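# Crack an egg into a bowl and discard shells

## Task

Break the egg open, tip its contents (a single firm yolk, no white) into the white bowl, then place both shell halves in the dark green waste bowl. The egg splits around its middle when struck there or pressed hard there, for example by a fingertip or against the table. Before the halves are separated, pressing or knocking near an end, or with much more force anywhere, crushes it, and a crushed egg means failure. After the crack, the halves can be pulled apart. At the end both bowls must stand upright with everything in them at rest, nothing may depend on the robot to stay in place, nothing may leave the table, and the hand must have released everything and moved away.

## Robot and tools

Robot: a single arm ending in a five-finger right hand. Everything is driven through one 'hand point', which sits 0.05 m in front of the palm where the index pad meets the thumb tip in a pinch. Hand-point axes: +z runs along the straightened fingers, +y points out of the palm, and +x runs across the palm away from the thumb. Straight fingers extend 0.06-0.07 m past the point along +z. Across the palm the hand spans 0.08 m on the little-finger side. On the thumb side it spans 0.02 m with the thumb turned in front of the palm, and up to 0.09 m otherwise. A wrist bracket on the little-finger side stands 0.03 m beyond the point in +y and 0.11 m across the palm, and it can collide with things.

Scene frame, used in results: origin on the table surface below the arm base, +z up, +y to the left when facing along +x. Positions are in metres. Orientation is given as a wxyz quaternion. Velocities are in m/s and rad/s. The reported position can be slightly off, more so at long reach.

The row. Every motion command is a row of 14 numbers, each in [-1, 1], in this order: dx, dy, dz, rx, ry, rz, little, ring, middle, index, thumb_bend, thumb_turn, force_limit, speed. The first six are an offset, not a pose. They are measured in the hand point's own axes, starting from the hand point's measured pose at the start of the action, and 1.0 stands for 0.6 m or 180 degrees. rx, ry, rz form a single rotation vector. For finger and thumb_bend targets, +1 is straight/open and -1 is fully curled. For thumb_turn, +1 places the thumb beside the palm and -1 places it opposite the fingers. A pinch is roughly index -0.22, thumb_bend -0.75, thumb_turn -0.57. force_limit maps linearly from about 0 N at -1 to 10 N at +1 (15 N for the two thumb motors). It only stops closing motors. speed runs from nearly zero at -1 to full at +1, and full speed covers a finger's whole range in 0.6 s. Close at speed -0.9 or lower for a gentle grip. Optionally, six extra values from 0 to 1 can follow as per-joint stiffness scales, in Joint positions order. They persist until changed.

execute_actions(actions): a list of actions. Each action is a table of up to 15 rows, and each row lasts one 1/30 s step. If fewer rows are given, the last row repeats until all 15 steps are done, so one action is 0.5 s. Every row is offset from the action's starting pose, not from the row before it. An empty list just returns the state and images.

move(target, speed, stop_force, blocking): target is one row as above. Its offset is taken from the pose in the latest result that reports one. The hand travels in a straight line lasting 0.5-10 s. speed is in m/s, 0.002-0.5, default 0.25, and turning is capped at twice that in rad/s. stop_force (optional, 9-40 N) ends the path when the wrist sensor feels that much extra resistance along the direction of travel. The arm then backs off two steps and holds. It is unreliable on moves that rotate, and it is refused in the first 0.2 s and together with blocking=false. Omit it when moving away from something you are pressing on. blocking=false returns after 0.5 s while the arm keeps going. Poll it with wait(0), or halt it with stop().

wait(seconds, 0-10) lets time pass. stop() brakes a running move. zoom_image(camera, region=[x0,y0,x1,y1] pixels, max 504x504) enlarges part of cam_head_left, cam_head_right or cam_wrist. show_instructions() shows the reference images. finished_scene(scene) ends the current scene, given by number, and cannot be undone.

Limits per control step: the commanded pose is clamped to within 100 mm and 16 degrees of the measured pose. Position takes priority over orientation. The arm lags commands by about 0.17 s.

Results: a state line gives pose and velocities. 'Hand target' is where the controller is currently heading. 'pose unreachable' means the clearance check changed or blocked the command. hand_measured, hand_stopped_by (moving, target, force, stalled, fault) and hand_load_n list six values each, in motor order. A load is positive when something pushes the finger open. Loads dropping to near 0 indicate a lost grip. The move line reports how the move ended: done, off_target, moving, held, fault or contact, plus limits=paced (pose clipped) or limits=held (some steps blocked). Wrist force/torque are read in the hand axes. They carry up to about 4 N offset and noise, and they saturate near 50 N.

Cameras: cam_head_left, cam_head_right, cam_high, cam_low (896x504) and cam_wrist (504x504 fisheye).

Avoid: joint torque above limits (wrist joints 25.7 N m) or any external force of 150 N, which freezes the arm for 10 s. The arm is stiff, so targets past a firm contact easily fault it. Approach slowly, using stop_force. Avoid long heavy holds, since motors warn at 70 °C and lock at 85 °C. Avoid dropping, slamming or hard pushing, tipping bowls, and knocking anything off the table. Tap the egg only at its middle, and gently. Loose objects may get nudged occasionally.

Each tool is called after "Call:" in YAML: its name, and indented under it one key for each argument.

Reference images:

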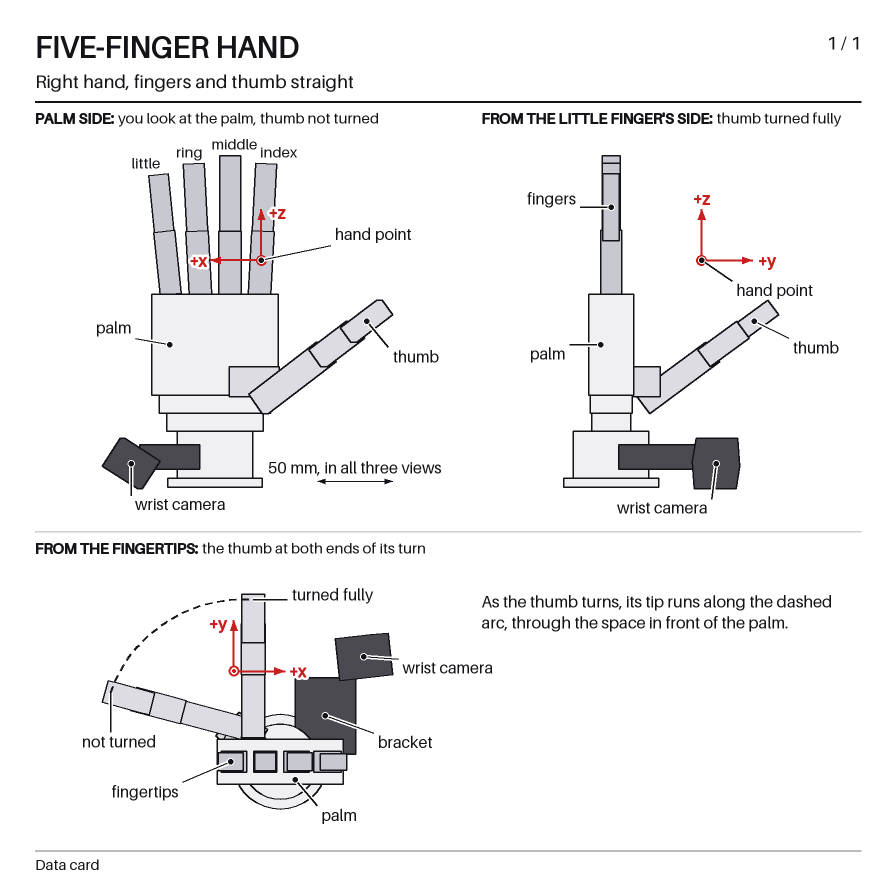

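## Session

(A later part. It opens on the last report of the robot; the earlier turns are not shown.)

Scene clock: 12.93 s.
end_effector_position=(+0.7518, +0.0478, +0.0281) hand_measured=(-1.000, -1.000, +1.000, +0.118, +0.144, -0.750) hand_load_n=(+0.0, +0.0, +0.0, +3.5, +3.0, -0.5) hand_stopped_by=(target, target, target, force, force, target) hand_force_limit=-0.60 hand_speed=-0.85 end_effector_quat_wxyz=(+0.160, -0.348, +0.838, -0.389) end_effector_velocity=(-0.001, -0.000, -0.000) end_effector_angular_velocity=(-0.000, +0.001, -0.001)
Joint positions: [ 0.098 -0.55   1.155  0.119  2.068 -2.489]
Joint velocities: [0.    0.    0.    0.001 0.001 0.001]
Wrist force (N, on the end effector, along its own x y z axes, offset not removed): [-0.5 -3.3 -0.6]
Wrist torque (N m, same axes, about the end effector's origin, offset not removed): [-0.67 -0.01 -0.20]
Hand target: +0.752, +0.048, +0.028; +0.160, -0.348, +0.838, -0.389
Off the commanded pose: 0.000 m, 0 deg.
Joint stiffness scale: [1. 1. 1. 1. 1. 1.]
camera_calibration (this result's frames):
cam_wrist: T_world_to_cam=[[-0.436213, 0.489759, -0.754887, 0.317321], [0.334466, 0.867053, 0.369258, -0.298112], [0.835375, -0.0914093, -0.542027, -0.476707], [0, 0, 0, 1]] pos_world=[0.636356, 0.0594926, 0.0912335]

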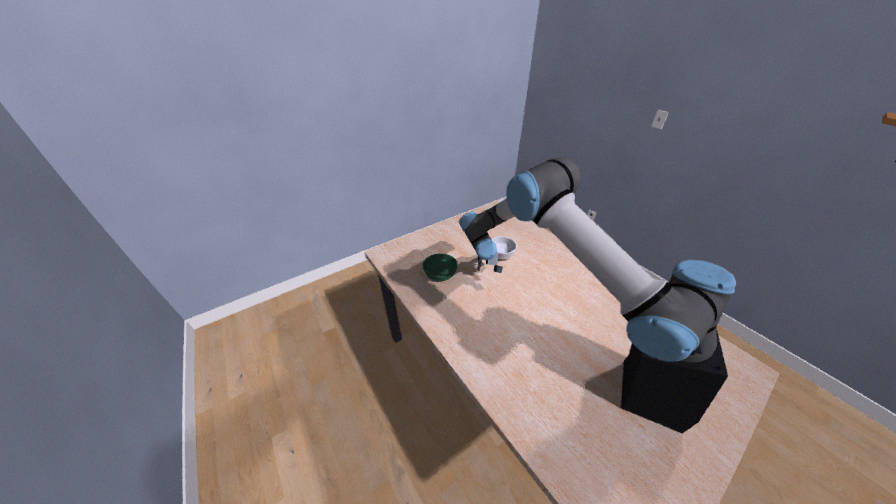

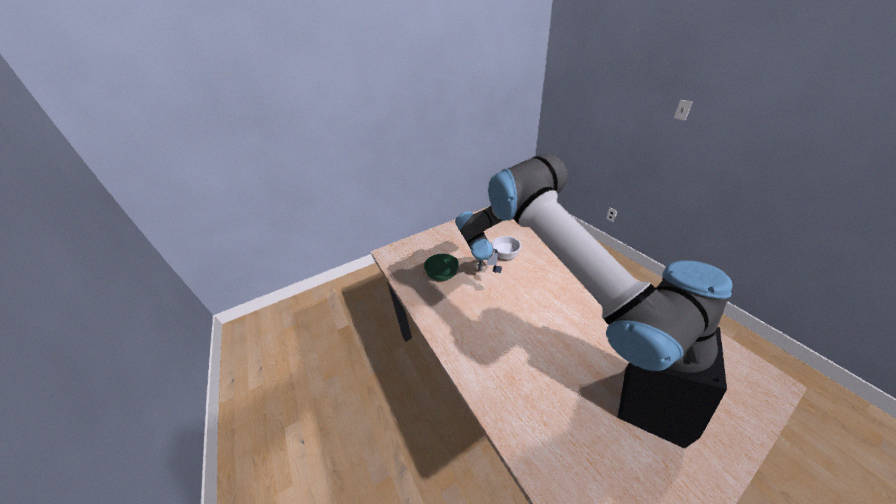

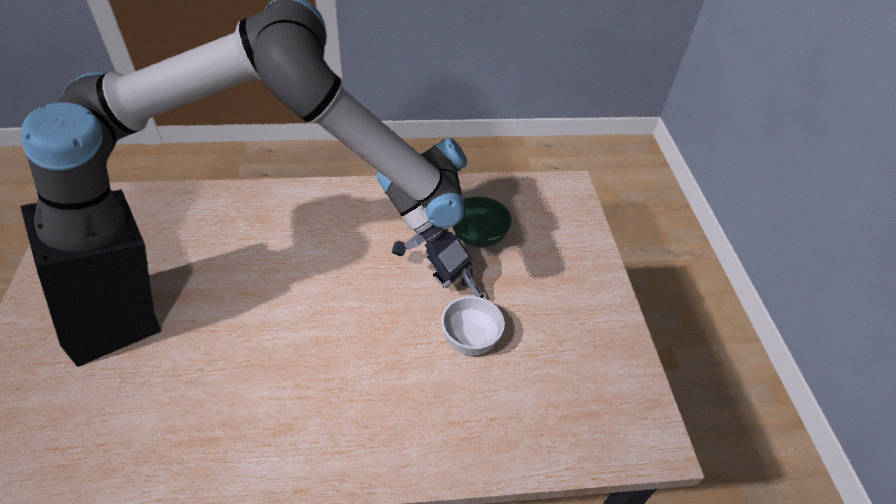

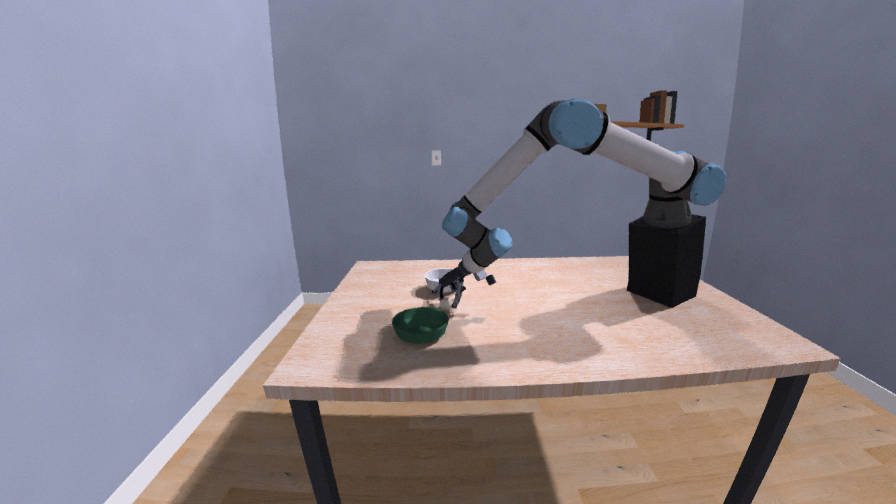

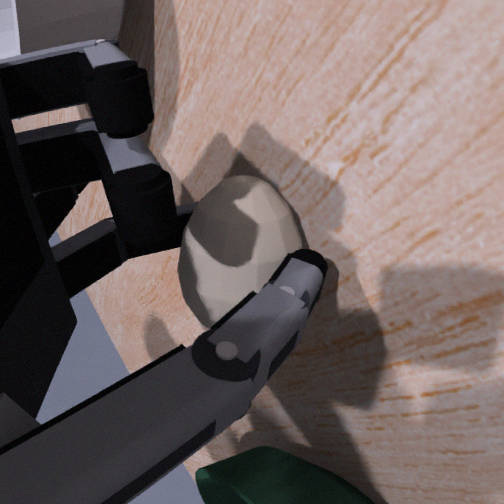

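Call:
execute_actions:
  actions:
    - [[0,0,0,0,0,0,-1,-1,1,-0.15,-0.5,-0.75,-0.1,-0.9]]

Call:
move:
  target: [0,-0.081,-0.111,0,0,0,-1,-1,1,-0.15,-0.5,-0.75,-0.1,-0.9]
  speed: 0.12

Scene clock: 13.67 s.
end_effector_position=(+0.7518, +0.0478, +0.0281) hand_measured=(-1.000, -1.000, +1.000, +0.110, +0.146, -0.750) hand_load_n=(+0.0, +0.0, +0.0, +5.0, +5.0, -1.0) hand_stopped_by=(target, target, target, force, force, target) hand_force_limit=-0.10 hand_speed=-0.90 end_effector_quat_wxyz=(+0.160, -0.348, +0.838, -0.389) end_effector_velocity=(+0.000, -0.000, +0.000) end_effector_angular_velocity=(-0.002, +0.000, -0.000)
Joint positions: [ 0.098 -0.55   1.155  0.119  2.068 -2.489]
Joint velocities: [-0.     0.    -0.001 -0.     0.001 -0.001]
Wrist force (N, on the end effector, along its own x y z axes, offset not removed): [-1.0 -1.8 -0.2]
Wrist torque (N m, same axes, about the end effector's origin, offset not removed): [-0.41 0.20 -0.07]
Hand target: +0.752, +0.048, +0.028; +0.160, -0.348, +0.838, -0.389
Off the commanded pose: 0.000 m, 0 deg.
Joint stiffness scale: [1. 1. 1. 1. 1. 1.]
camera_calibration (this result's frames):
cam_wrist: T_world_to_cam=[[-0.436213, 0.489759, -0.754887, 0.317321], [0.334466, 0.867053, 0.369258, -0.298112], [0.835375, -0.0914092, -0.542027, -0.476707], [0, 0, 0, 1]] pos_world=[0.636356, 0.0594928, 0.0912335]

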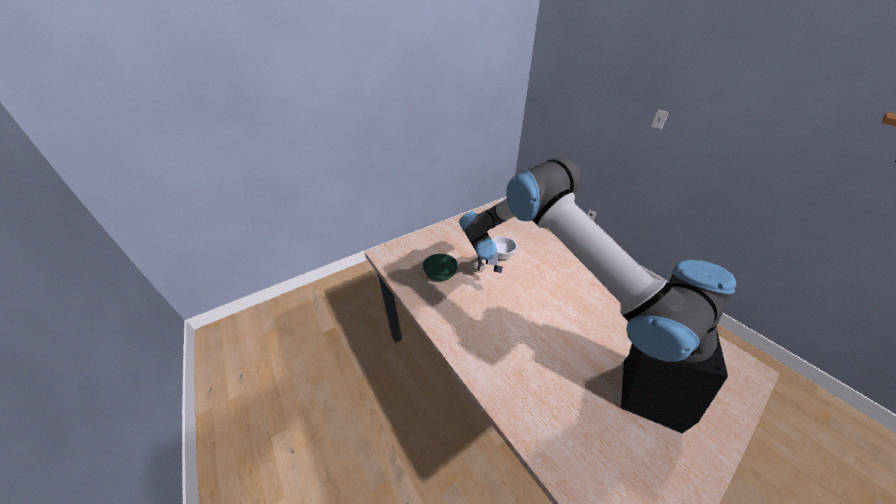

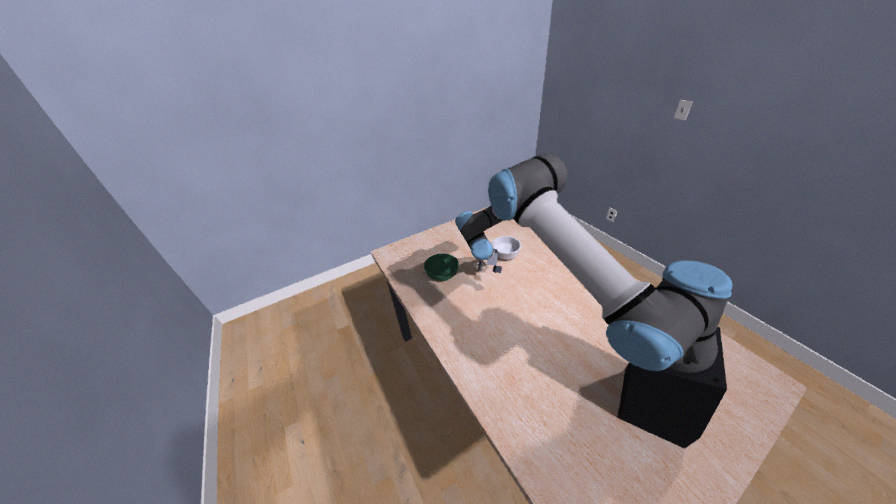

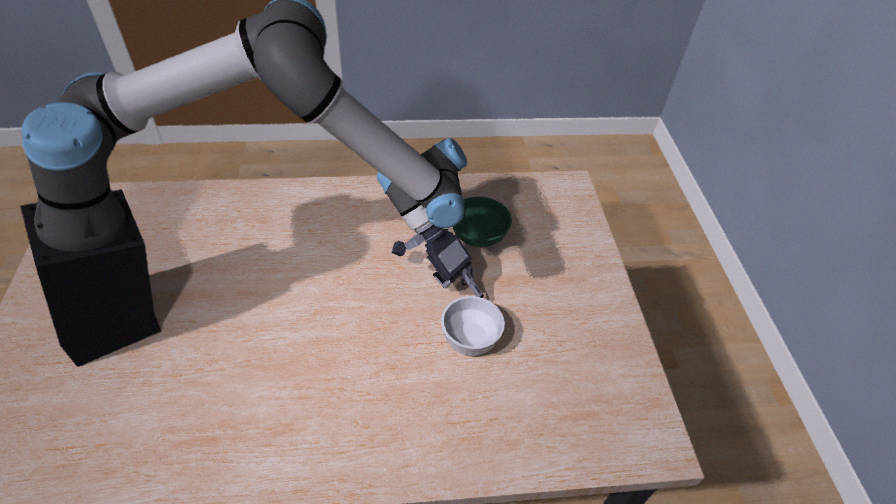

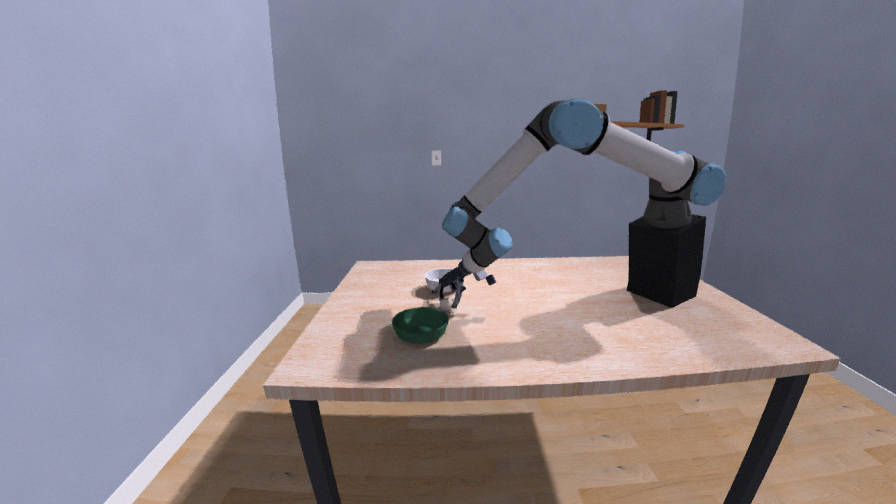

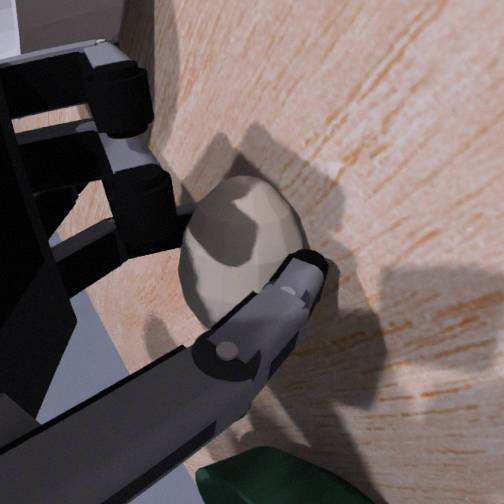

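Scene clock: 14.97 s.
end_effector_position=(+0.7395, +0.0603, +0.1074) hand_measured=(-1.000, -1.000, +1.000, +0.110, +0.146, -0.750) hand_load_n=(+0.0, +0.0, +0.0, +5.0, +5.0, -1.0) hand_stopped_by=(target, target, target, force, force, target) hand_force_limit=-0.10 hand_speed=-0.90 end_effector_quat_wxyz=(+0.160, -0.347, +0.838, -0.389) end_effector_velocity=(-0.001, +0.000, +0.002) end_effector_angular_velocity=(+0.001, +0.001, -0.000)
Joint positions: [ 0.106 -0.71   1.25   0.186  2.074 -2.482]
Joint velocities: [ 0.    -0.005  0.003  0.004 -0.     0.001]
Wrist force (N, on the end effector, along its own x y z axes, offset not removed): [0.0 -1.2 0.8]
Wrist torque (N m, same axes, about the end effector's origin, offset not removed): [-0.22 -0.20 -0.11]
Hand target: +0.738, +0.062, +0.108; +0.160, -0.348, +0.838, -0.389
Off the commanded pose: 0.002 m, 0 deg.
Joint stiffness scale: [1. 1. 1. 1. 1. 1.]
move: done
camera_calibration (this result's frames):
cam_wrist: T_world_to_cam=[[-0.435087, 0.490226, -0.755233, 0.364865], [0.334638, 0.866745, 0.369825, -0.334326], [0.835893, -0.0918239, -0.541158, -0.422853], [0, 0, 0, 1]] pos_world=[0.624086, 0.0720809, 0.170371]

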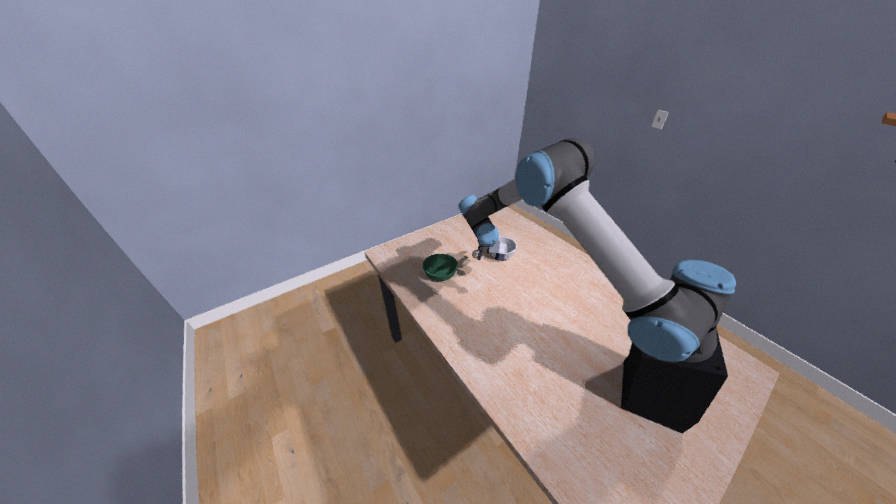

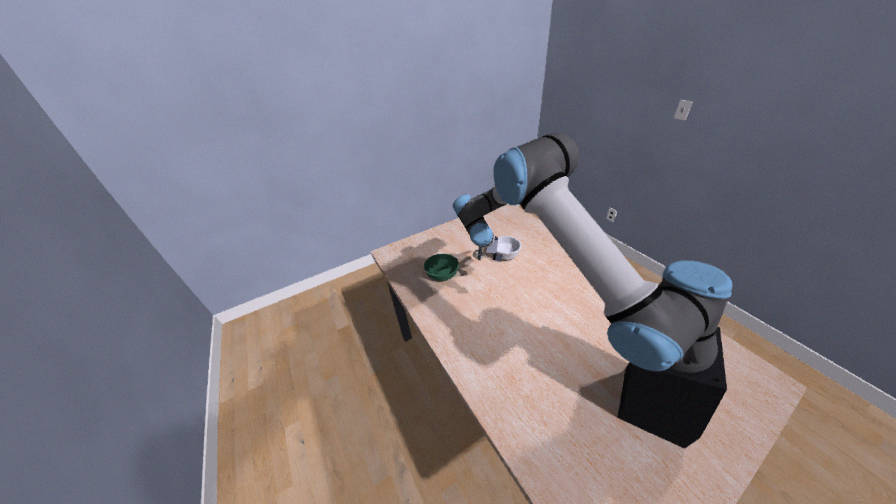

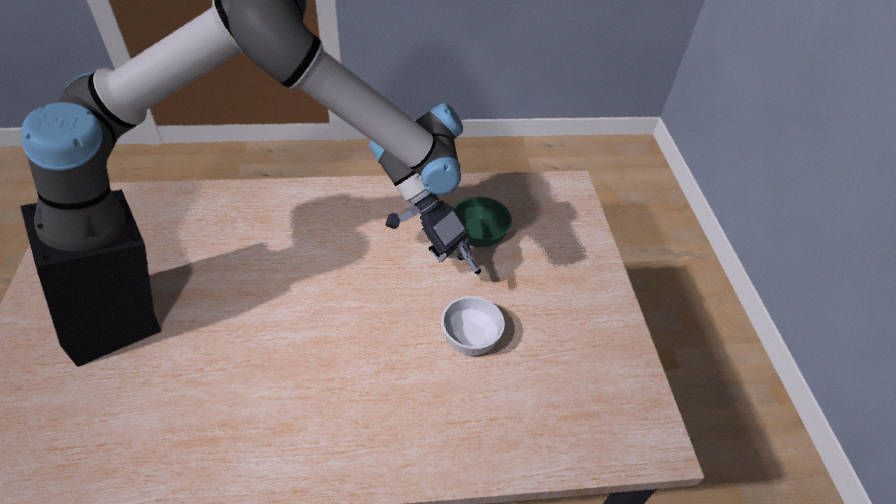

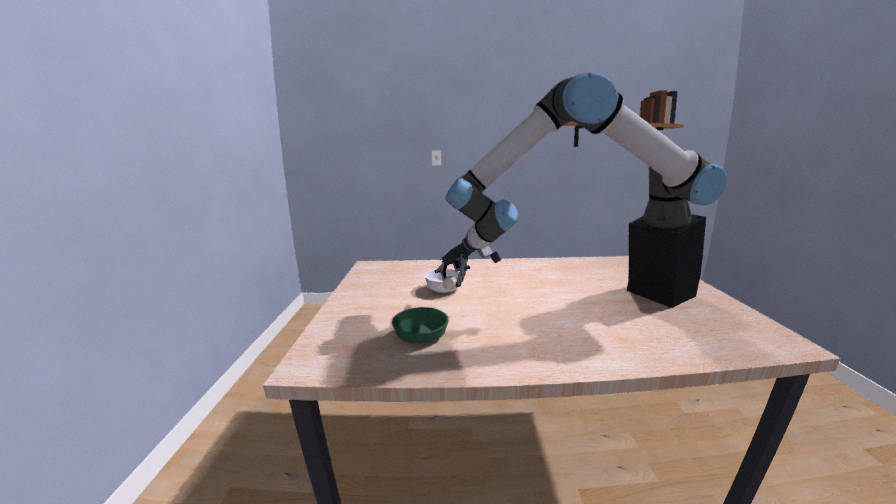

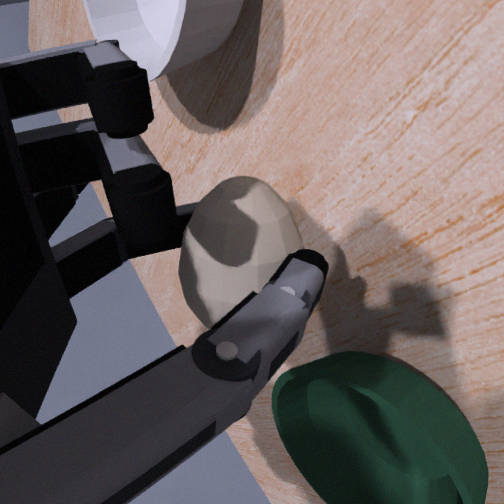

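Call:
zoom_image:
  camera: "cam_head_left"
  region: [455, 230, 505, 270]

Call:
zoom_image:
  camera: "cam_low"
  region: [425, 240, 485, 300]

Region (455, 230, 505, 270) of cam_head_left's 896x504 image, scaled by 10.080, with more detail than that image has; it fills the top 403 rows of this view, and the rest is white.

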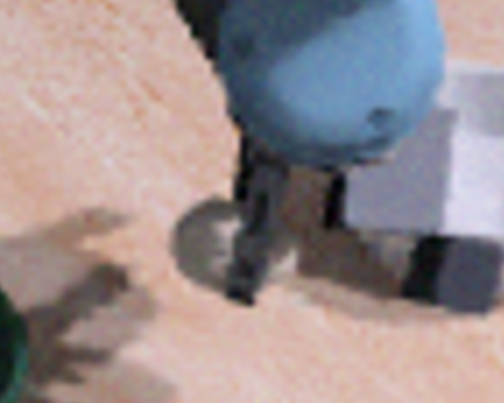

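Region (425, 240, 485, 300) of cam_low's 896x504 image, scaled by 8.400, with more detail than that image has.

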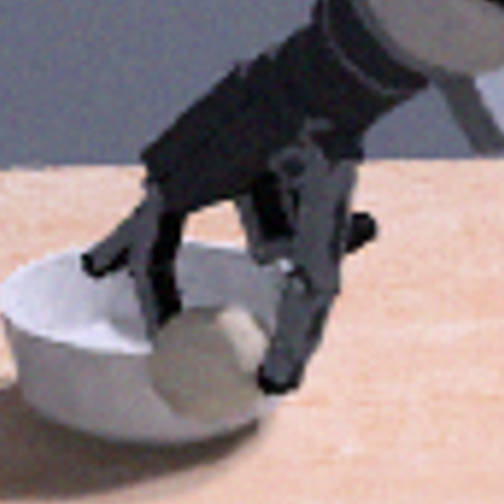

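Call:
move:
  target: [0.17,-0.162,0.18,0,0,0,-1,-1,1,-0.15,-0.5,-0.75,-0.1,-0.9]
  speed: 0.2

Scene clock: 16.80 s.
end_effector_position=(+0.7689, -0.1125, +0.1117) hand_measured=(-1.000, -1.000, +1.000, +0.110, +0.146, -0.750) hand_load_n=(+0.0, +0.0, +0.0, +5.0, +5.0, -1.0) hand_stopped_by=(target, target, target, force, force, target) hand_force_limit=-0.10 hand_speed=-0.90 end_effector_quat_wxyz=(+0.159, -0.347, +0.838, -0.389) end_effector_velocity=(+0.002, +0.000, -0.000) end_effector_angular_velocity=(+0.005, +0.004, +0.010)
Joint positions: [-0.173 -0.685  1.209  0.128  1.859 -2.675]
Joint velocities: [-0.003  0.003 -0.009  0.007 -0.013 -0.007]
Wrist force (N, on the end effector, along its own x y z axes, offset not removed): [-0.7 -0.6 -0.7]
Wrist torque (N m, same axes, about the end effector's origin, offset not removed): [-0.07 -0.02 -0.05]
Hand target: +0.770, -0.115, +0.112; +0.160, -0.347, +0.838, -0.389
Off the commanded pose: 0.002 m, 0 deg.
Joint stiffness scale: [1. 1. 1. 1. 1. 1.]
move: done
camera_calibration (this result's frames):
cam_wrist: T_world_to_cam=[[-0.435737, 0.49007, -0.754961, 0.46602], [0.335, 0.866817, 0.369329, -0.196204], [0.835409, -0.0919819, -0.541877, -0.460486], [0, 0, 0, 1]] pos_world=[0.653485, -0.100665, 0.174764]

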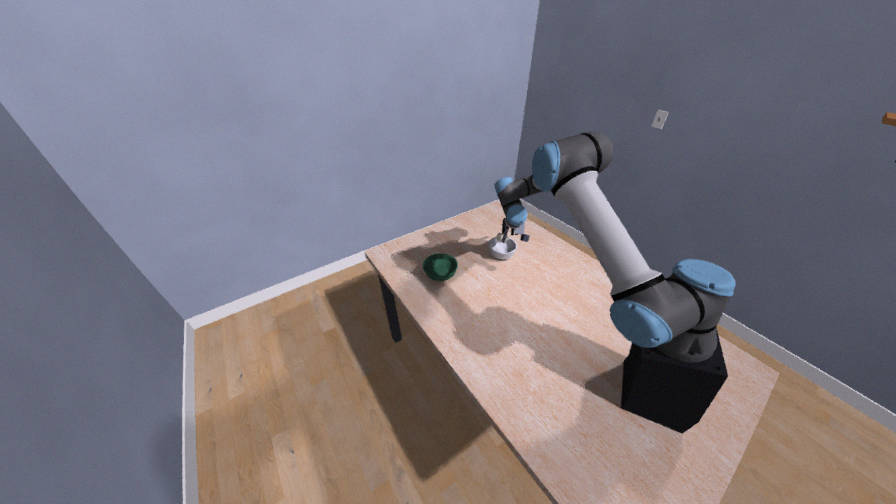

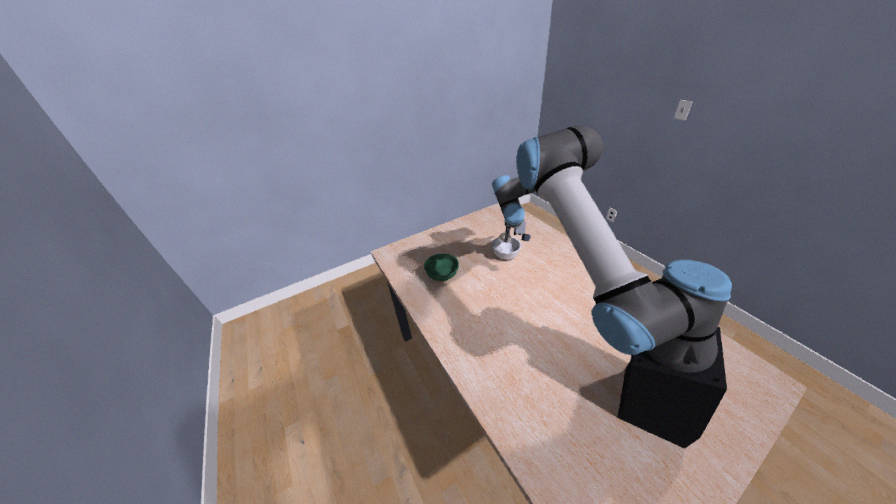

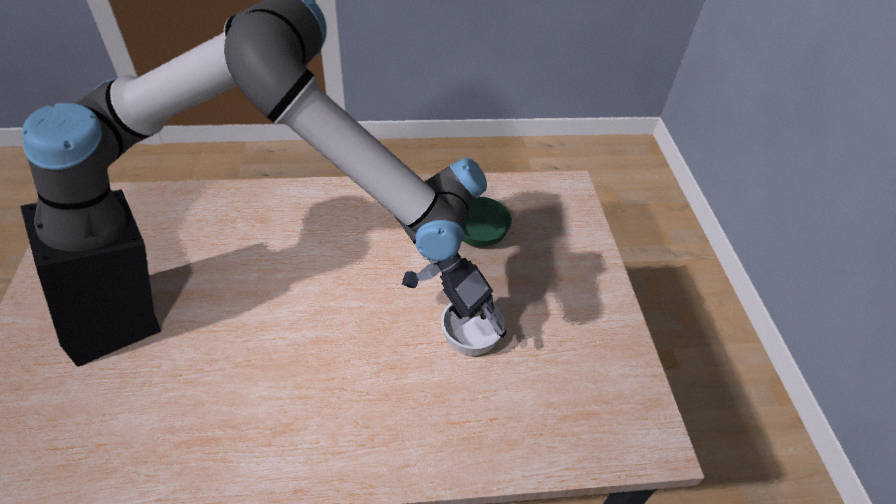

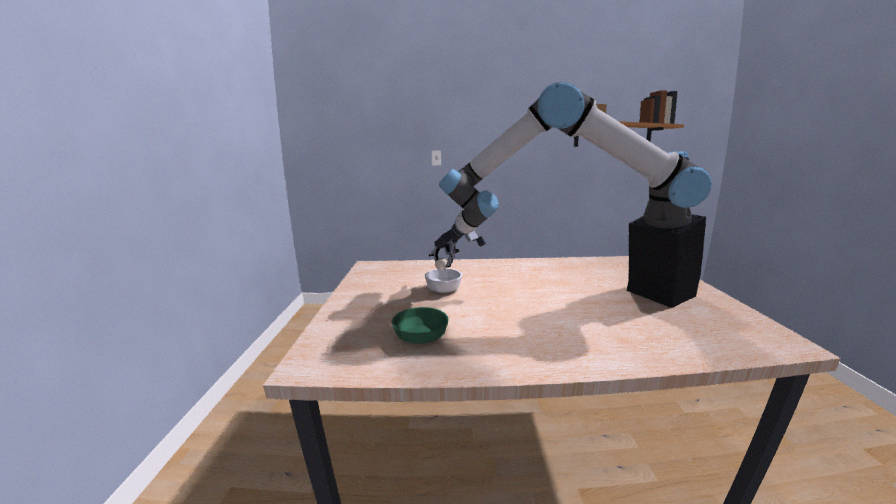

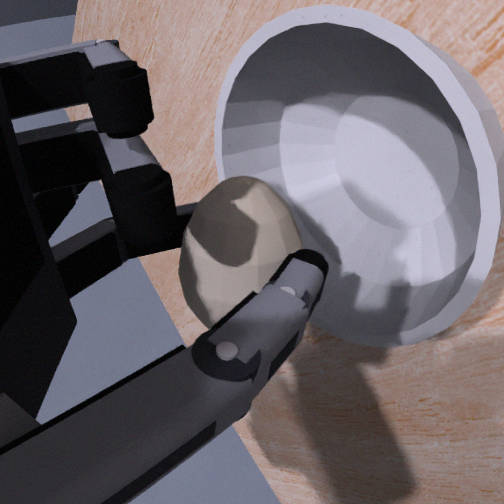

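Call:
execute_actions:
  actions:
    - [[0.008,0.02,0.017,0,0,0,-1,-1,1,-0.15,-0.5,-0.75,-0.1,-0.9],[0.008,0.04,0.034,0,0,0,-1,-1,1,-0.15,-0.5,-0.75,-0.1,-0.9]]
    - [[0,0,0,0,0,0,-1,-1,1,-0.15,-0.55,-0.75,0.3,-0.92]]
    - [[0,0,0,0,0,0,-1,-1,1,-0.15,-0.55,-0.75,0.3,-0.92]]

Scene clock: 19.87 s.
end_effector_position=(+0.7648, -0.1166, +0.0812) hand_measured=(-1.000, -1.000, +1.000, +0.110, +0.084, -0.750) hand_load_n=(+0.0, +0.0, +0.0, +10.5, +9.5, -1.5) hand_stopped_by=(target, target, target, force, force, target) hand_force_limit=0.30 hand_speed=-0.92 end_effector_quat_wxyz=(+0.159, -0.347, +0.839, -0.388) end_effector_velocity=(+0.000, +0.000, +0.001) end_effector_angular_velocity=(-0.000, -0.000, +0.001)
Joint positions: [-0.174 -0.639  1.21   0.084  1.858 -2.675]
Joint velocities: [ 0.    -0.002  0.001  0.    -0.    -0.001]
Wrist force (N, on the end effector, along its own x y z axes, offset not removed): [-0.7 -3.4 -1.8]
Wrist torque (N m, same axes, about the end effector's origin, offset not removed): [-0.56 0.03 -0.11]
Hand target: +0.765, -0.117, +0.081; +0.159, -0.347, +0.839, -0.388
Off the commanded pose: 0.000 m, 0 deg.
Joint stiffness scale: [1. 1. 1. 1. 1. 1.]
camera_calibration (this result's frames):
cam_wrist: T_world_to_cam=[[-0.436879, 0.490846, -0.753795, 0.444153], [0.336063, 0.866381, 0.369385, -0.180899], [0.834385, -0.091946, -0.543459, -0.472995], [0, 0, 0, 1]] pos_world=[0.649494, -0.104773, 0.144568]

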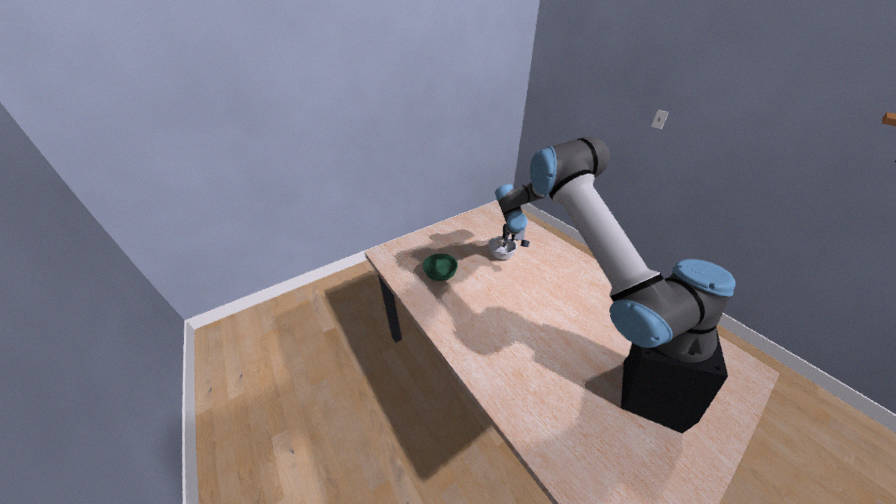

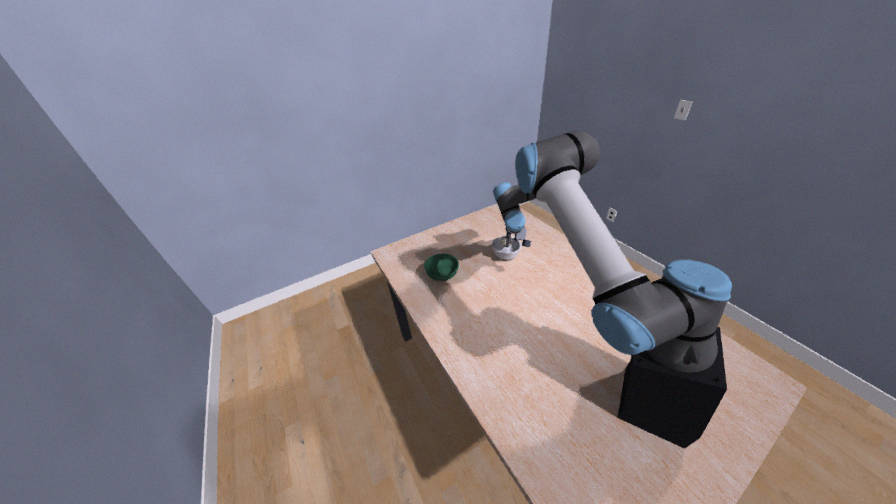

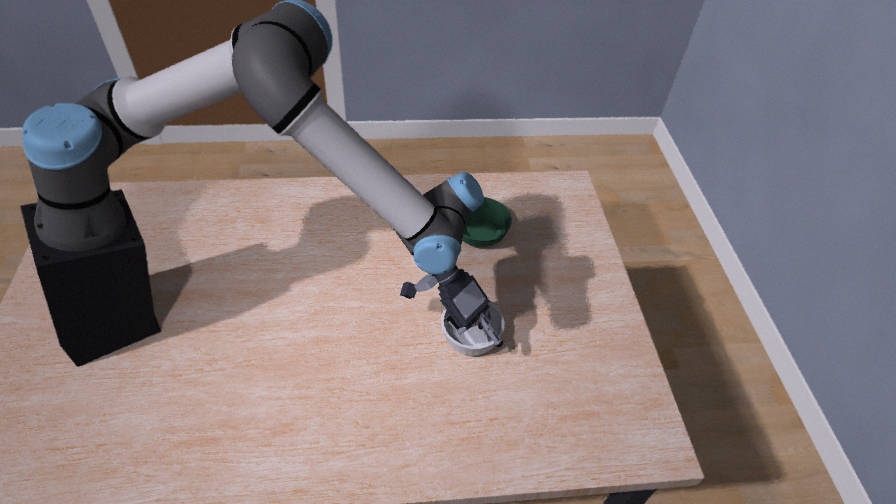

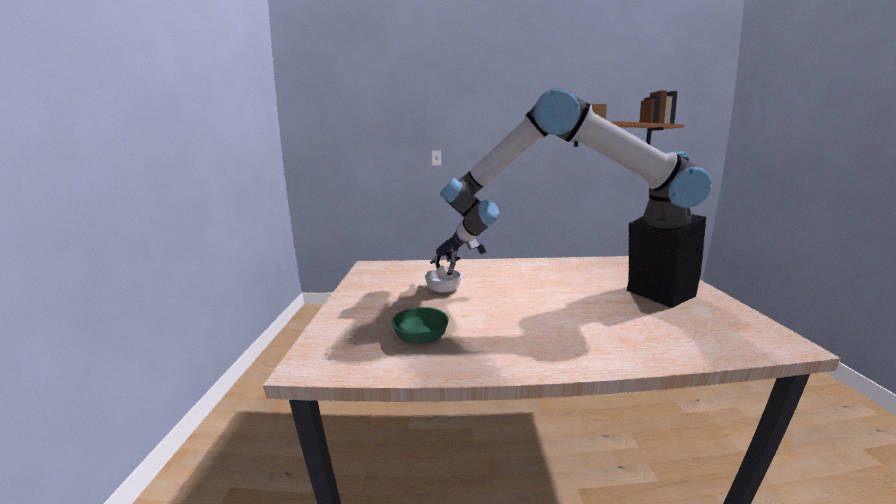

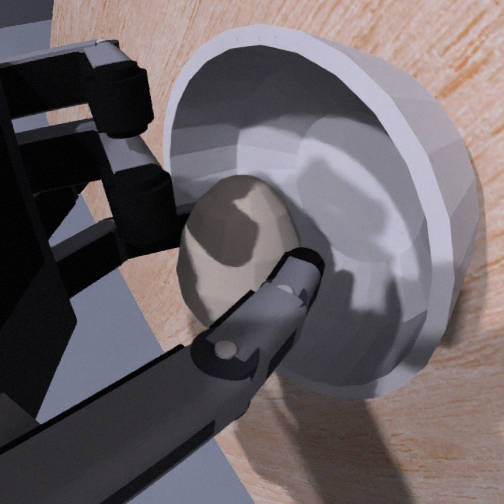

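No crack at 10 N. Up to about 14 N.

Call:
execute_actions:
  actions:
    - [[0,0,0,0,0,0,-1,-1,1,-0.15,-0.6,-0.75,0.85,-0.92]]
    - [[0,0,0,0,0,0,-1,-1,1,-0.15,-0.6,-0.75,0.85,-0.92]]

Call:
zoom_image:
  camera: "cam_wrist"
  region: [150, 150, 350, 350]

Scene clock: 20.93 s.
end_effector_position=(+0.7648, -0.1166, +0.0812) hand_measured=(-1.000, -1.000, +1.000, +0.110, +0.038, -0.750) hand_load_n=(+0.0, +0.0, +0.0, +14.5, +13.5, -2.5) hand_stopped_by=(target, target, target, force, force, target) hand_force_limit=0.85 hand_speed=-0.92 end_effector_quat_wxyz=(+0.159, -0.347, +0.839, -0.388) end_effector_velocity=(-0.000, +0.000, +0.000) end_effector_angular_velocity=(+0.001, +0.000, -0.000)
Joint positions: [-0.174 -0.639  1.21   0.084  1.858 -2.675]
Joint velocities: [ 0.    -0.    -0.     0.001 -0.001  0.001]
Wrist force (N, on the end effector, along its own x y z axes, offset not removed): [1.9 -0.9 1.9]
Wrist torque (N m, same axes, about the end effector's origin, offset not removed): [-0.38 -0.48 -0.06]
Hand target: +0.765, -0.117, +0.081; +0.159, -0.347, +0.839, -0.388
Off the commanded pose: 0.000 m, 0 deg.
Joint stiffness scale: [1. 1. 1. 1. 1. 1.]
camera_calibration (this result's frames):
cam_wrist: T_world_to_cam=[[-0.436879, 0.490846, -0.753795, 0.444153], [0.336063, 0.866381, 0.369385, -0.180899], [0.834385, -0.0919459, -0.543459, -0.472995], [0, 0, 0, 1]] pos_world=[0.649494, -0.104773, 0.144568]

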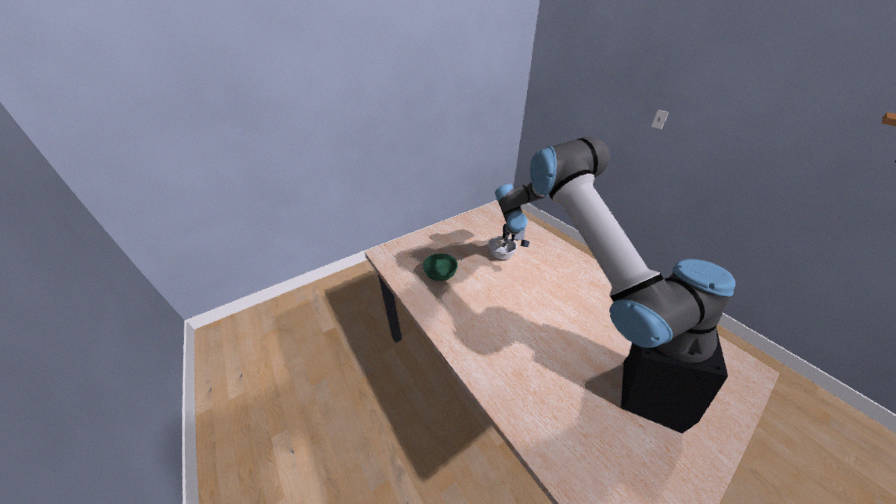

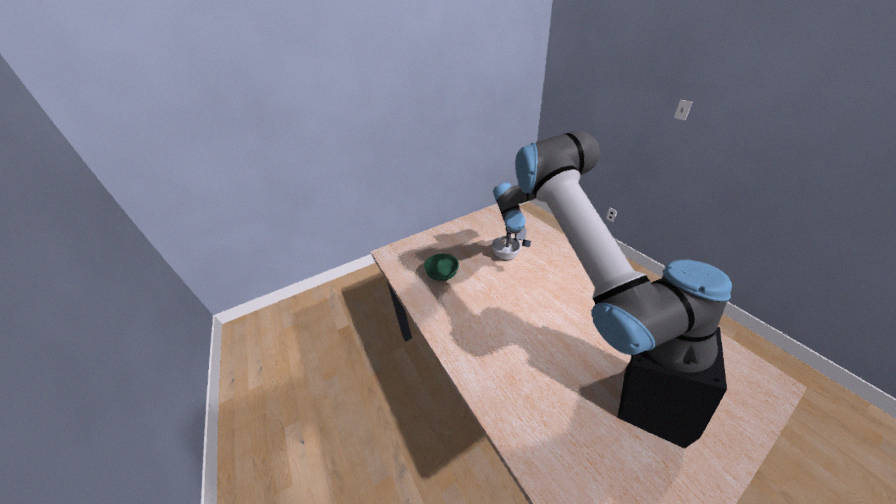

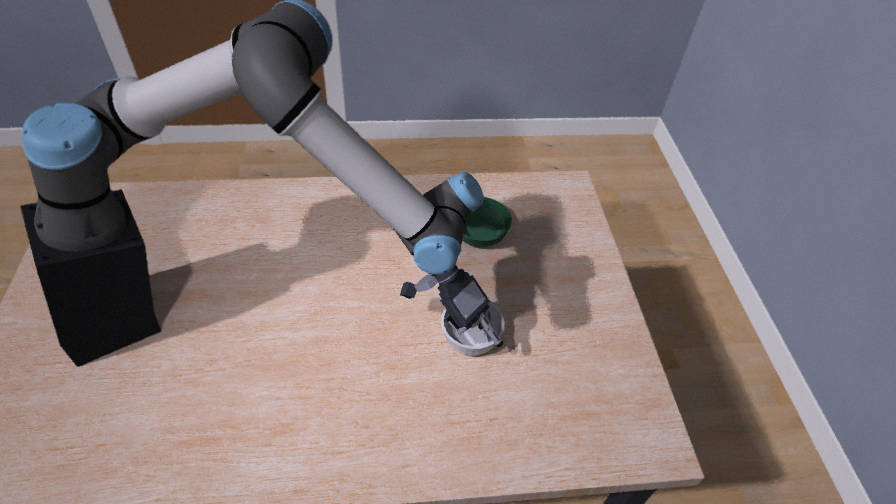

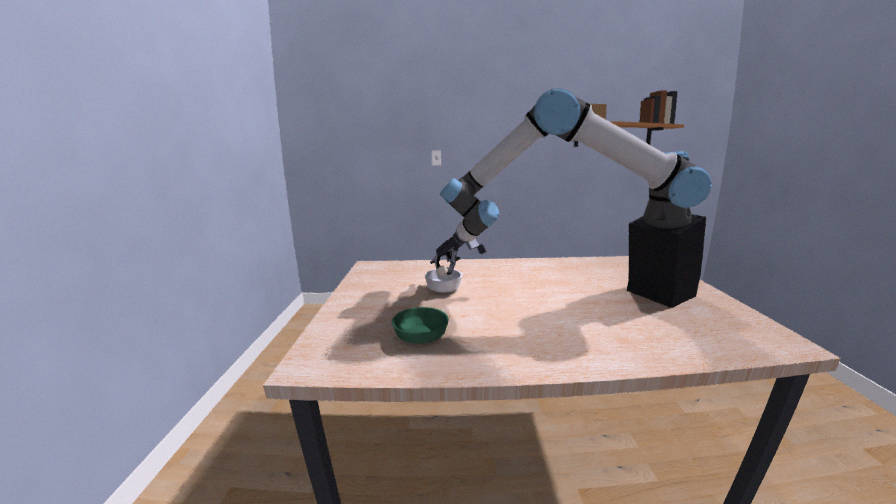

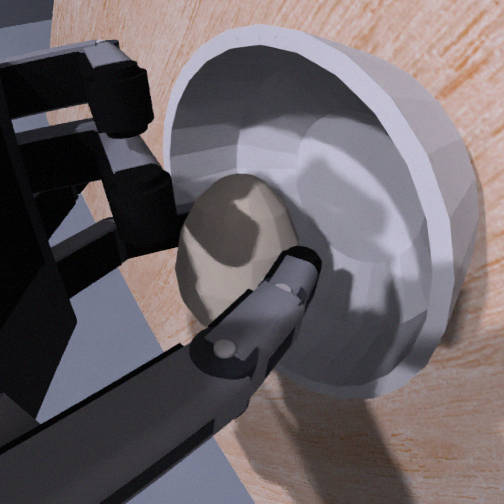

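Region (150, 150, 350, 350) of cam_wrist's 504x504 image, scaled by 2.520, with more detail than that image has.

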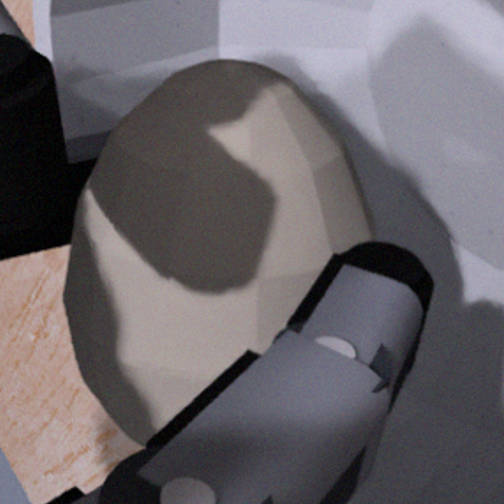

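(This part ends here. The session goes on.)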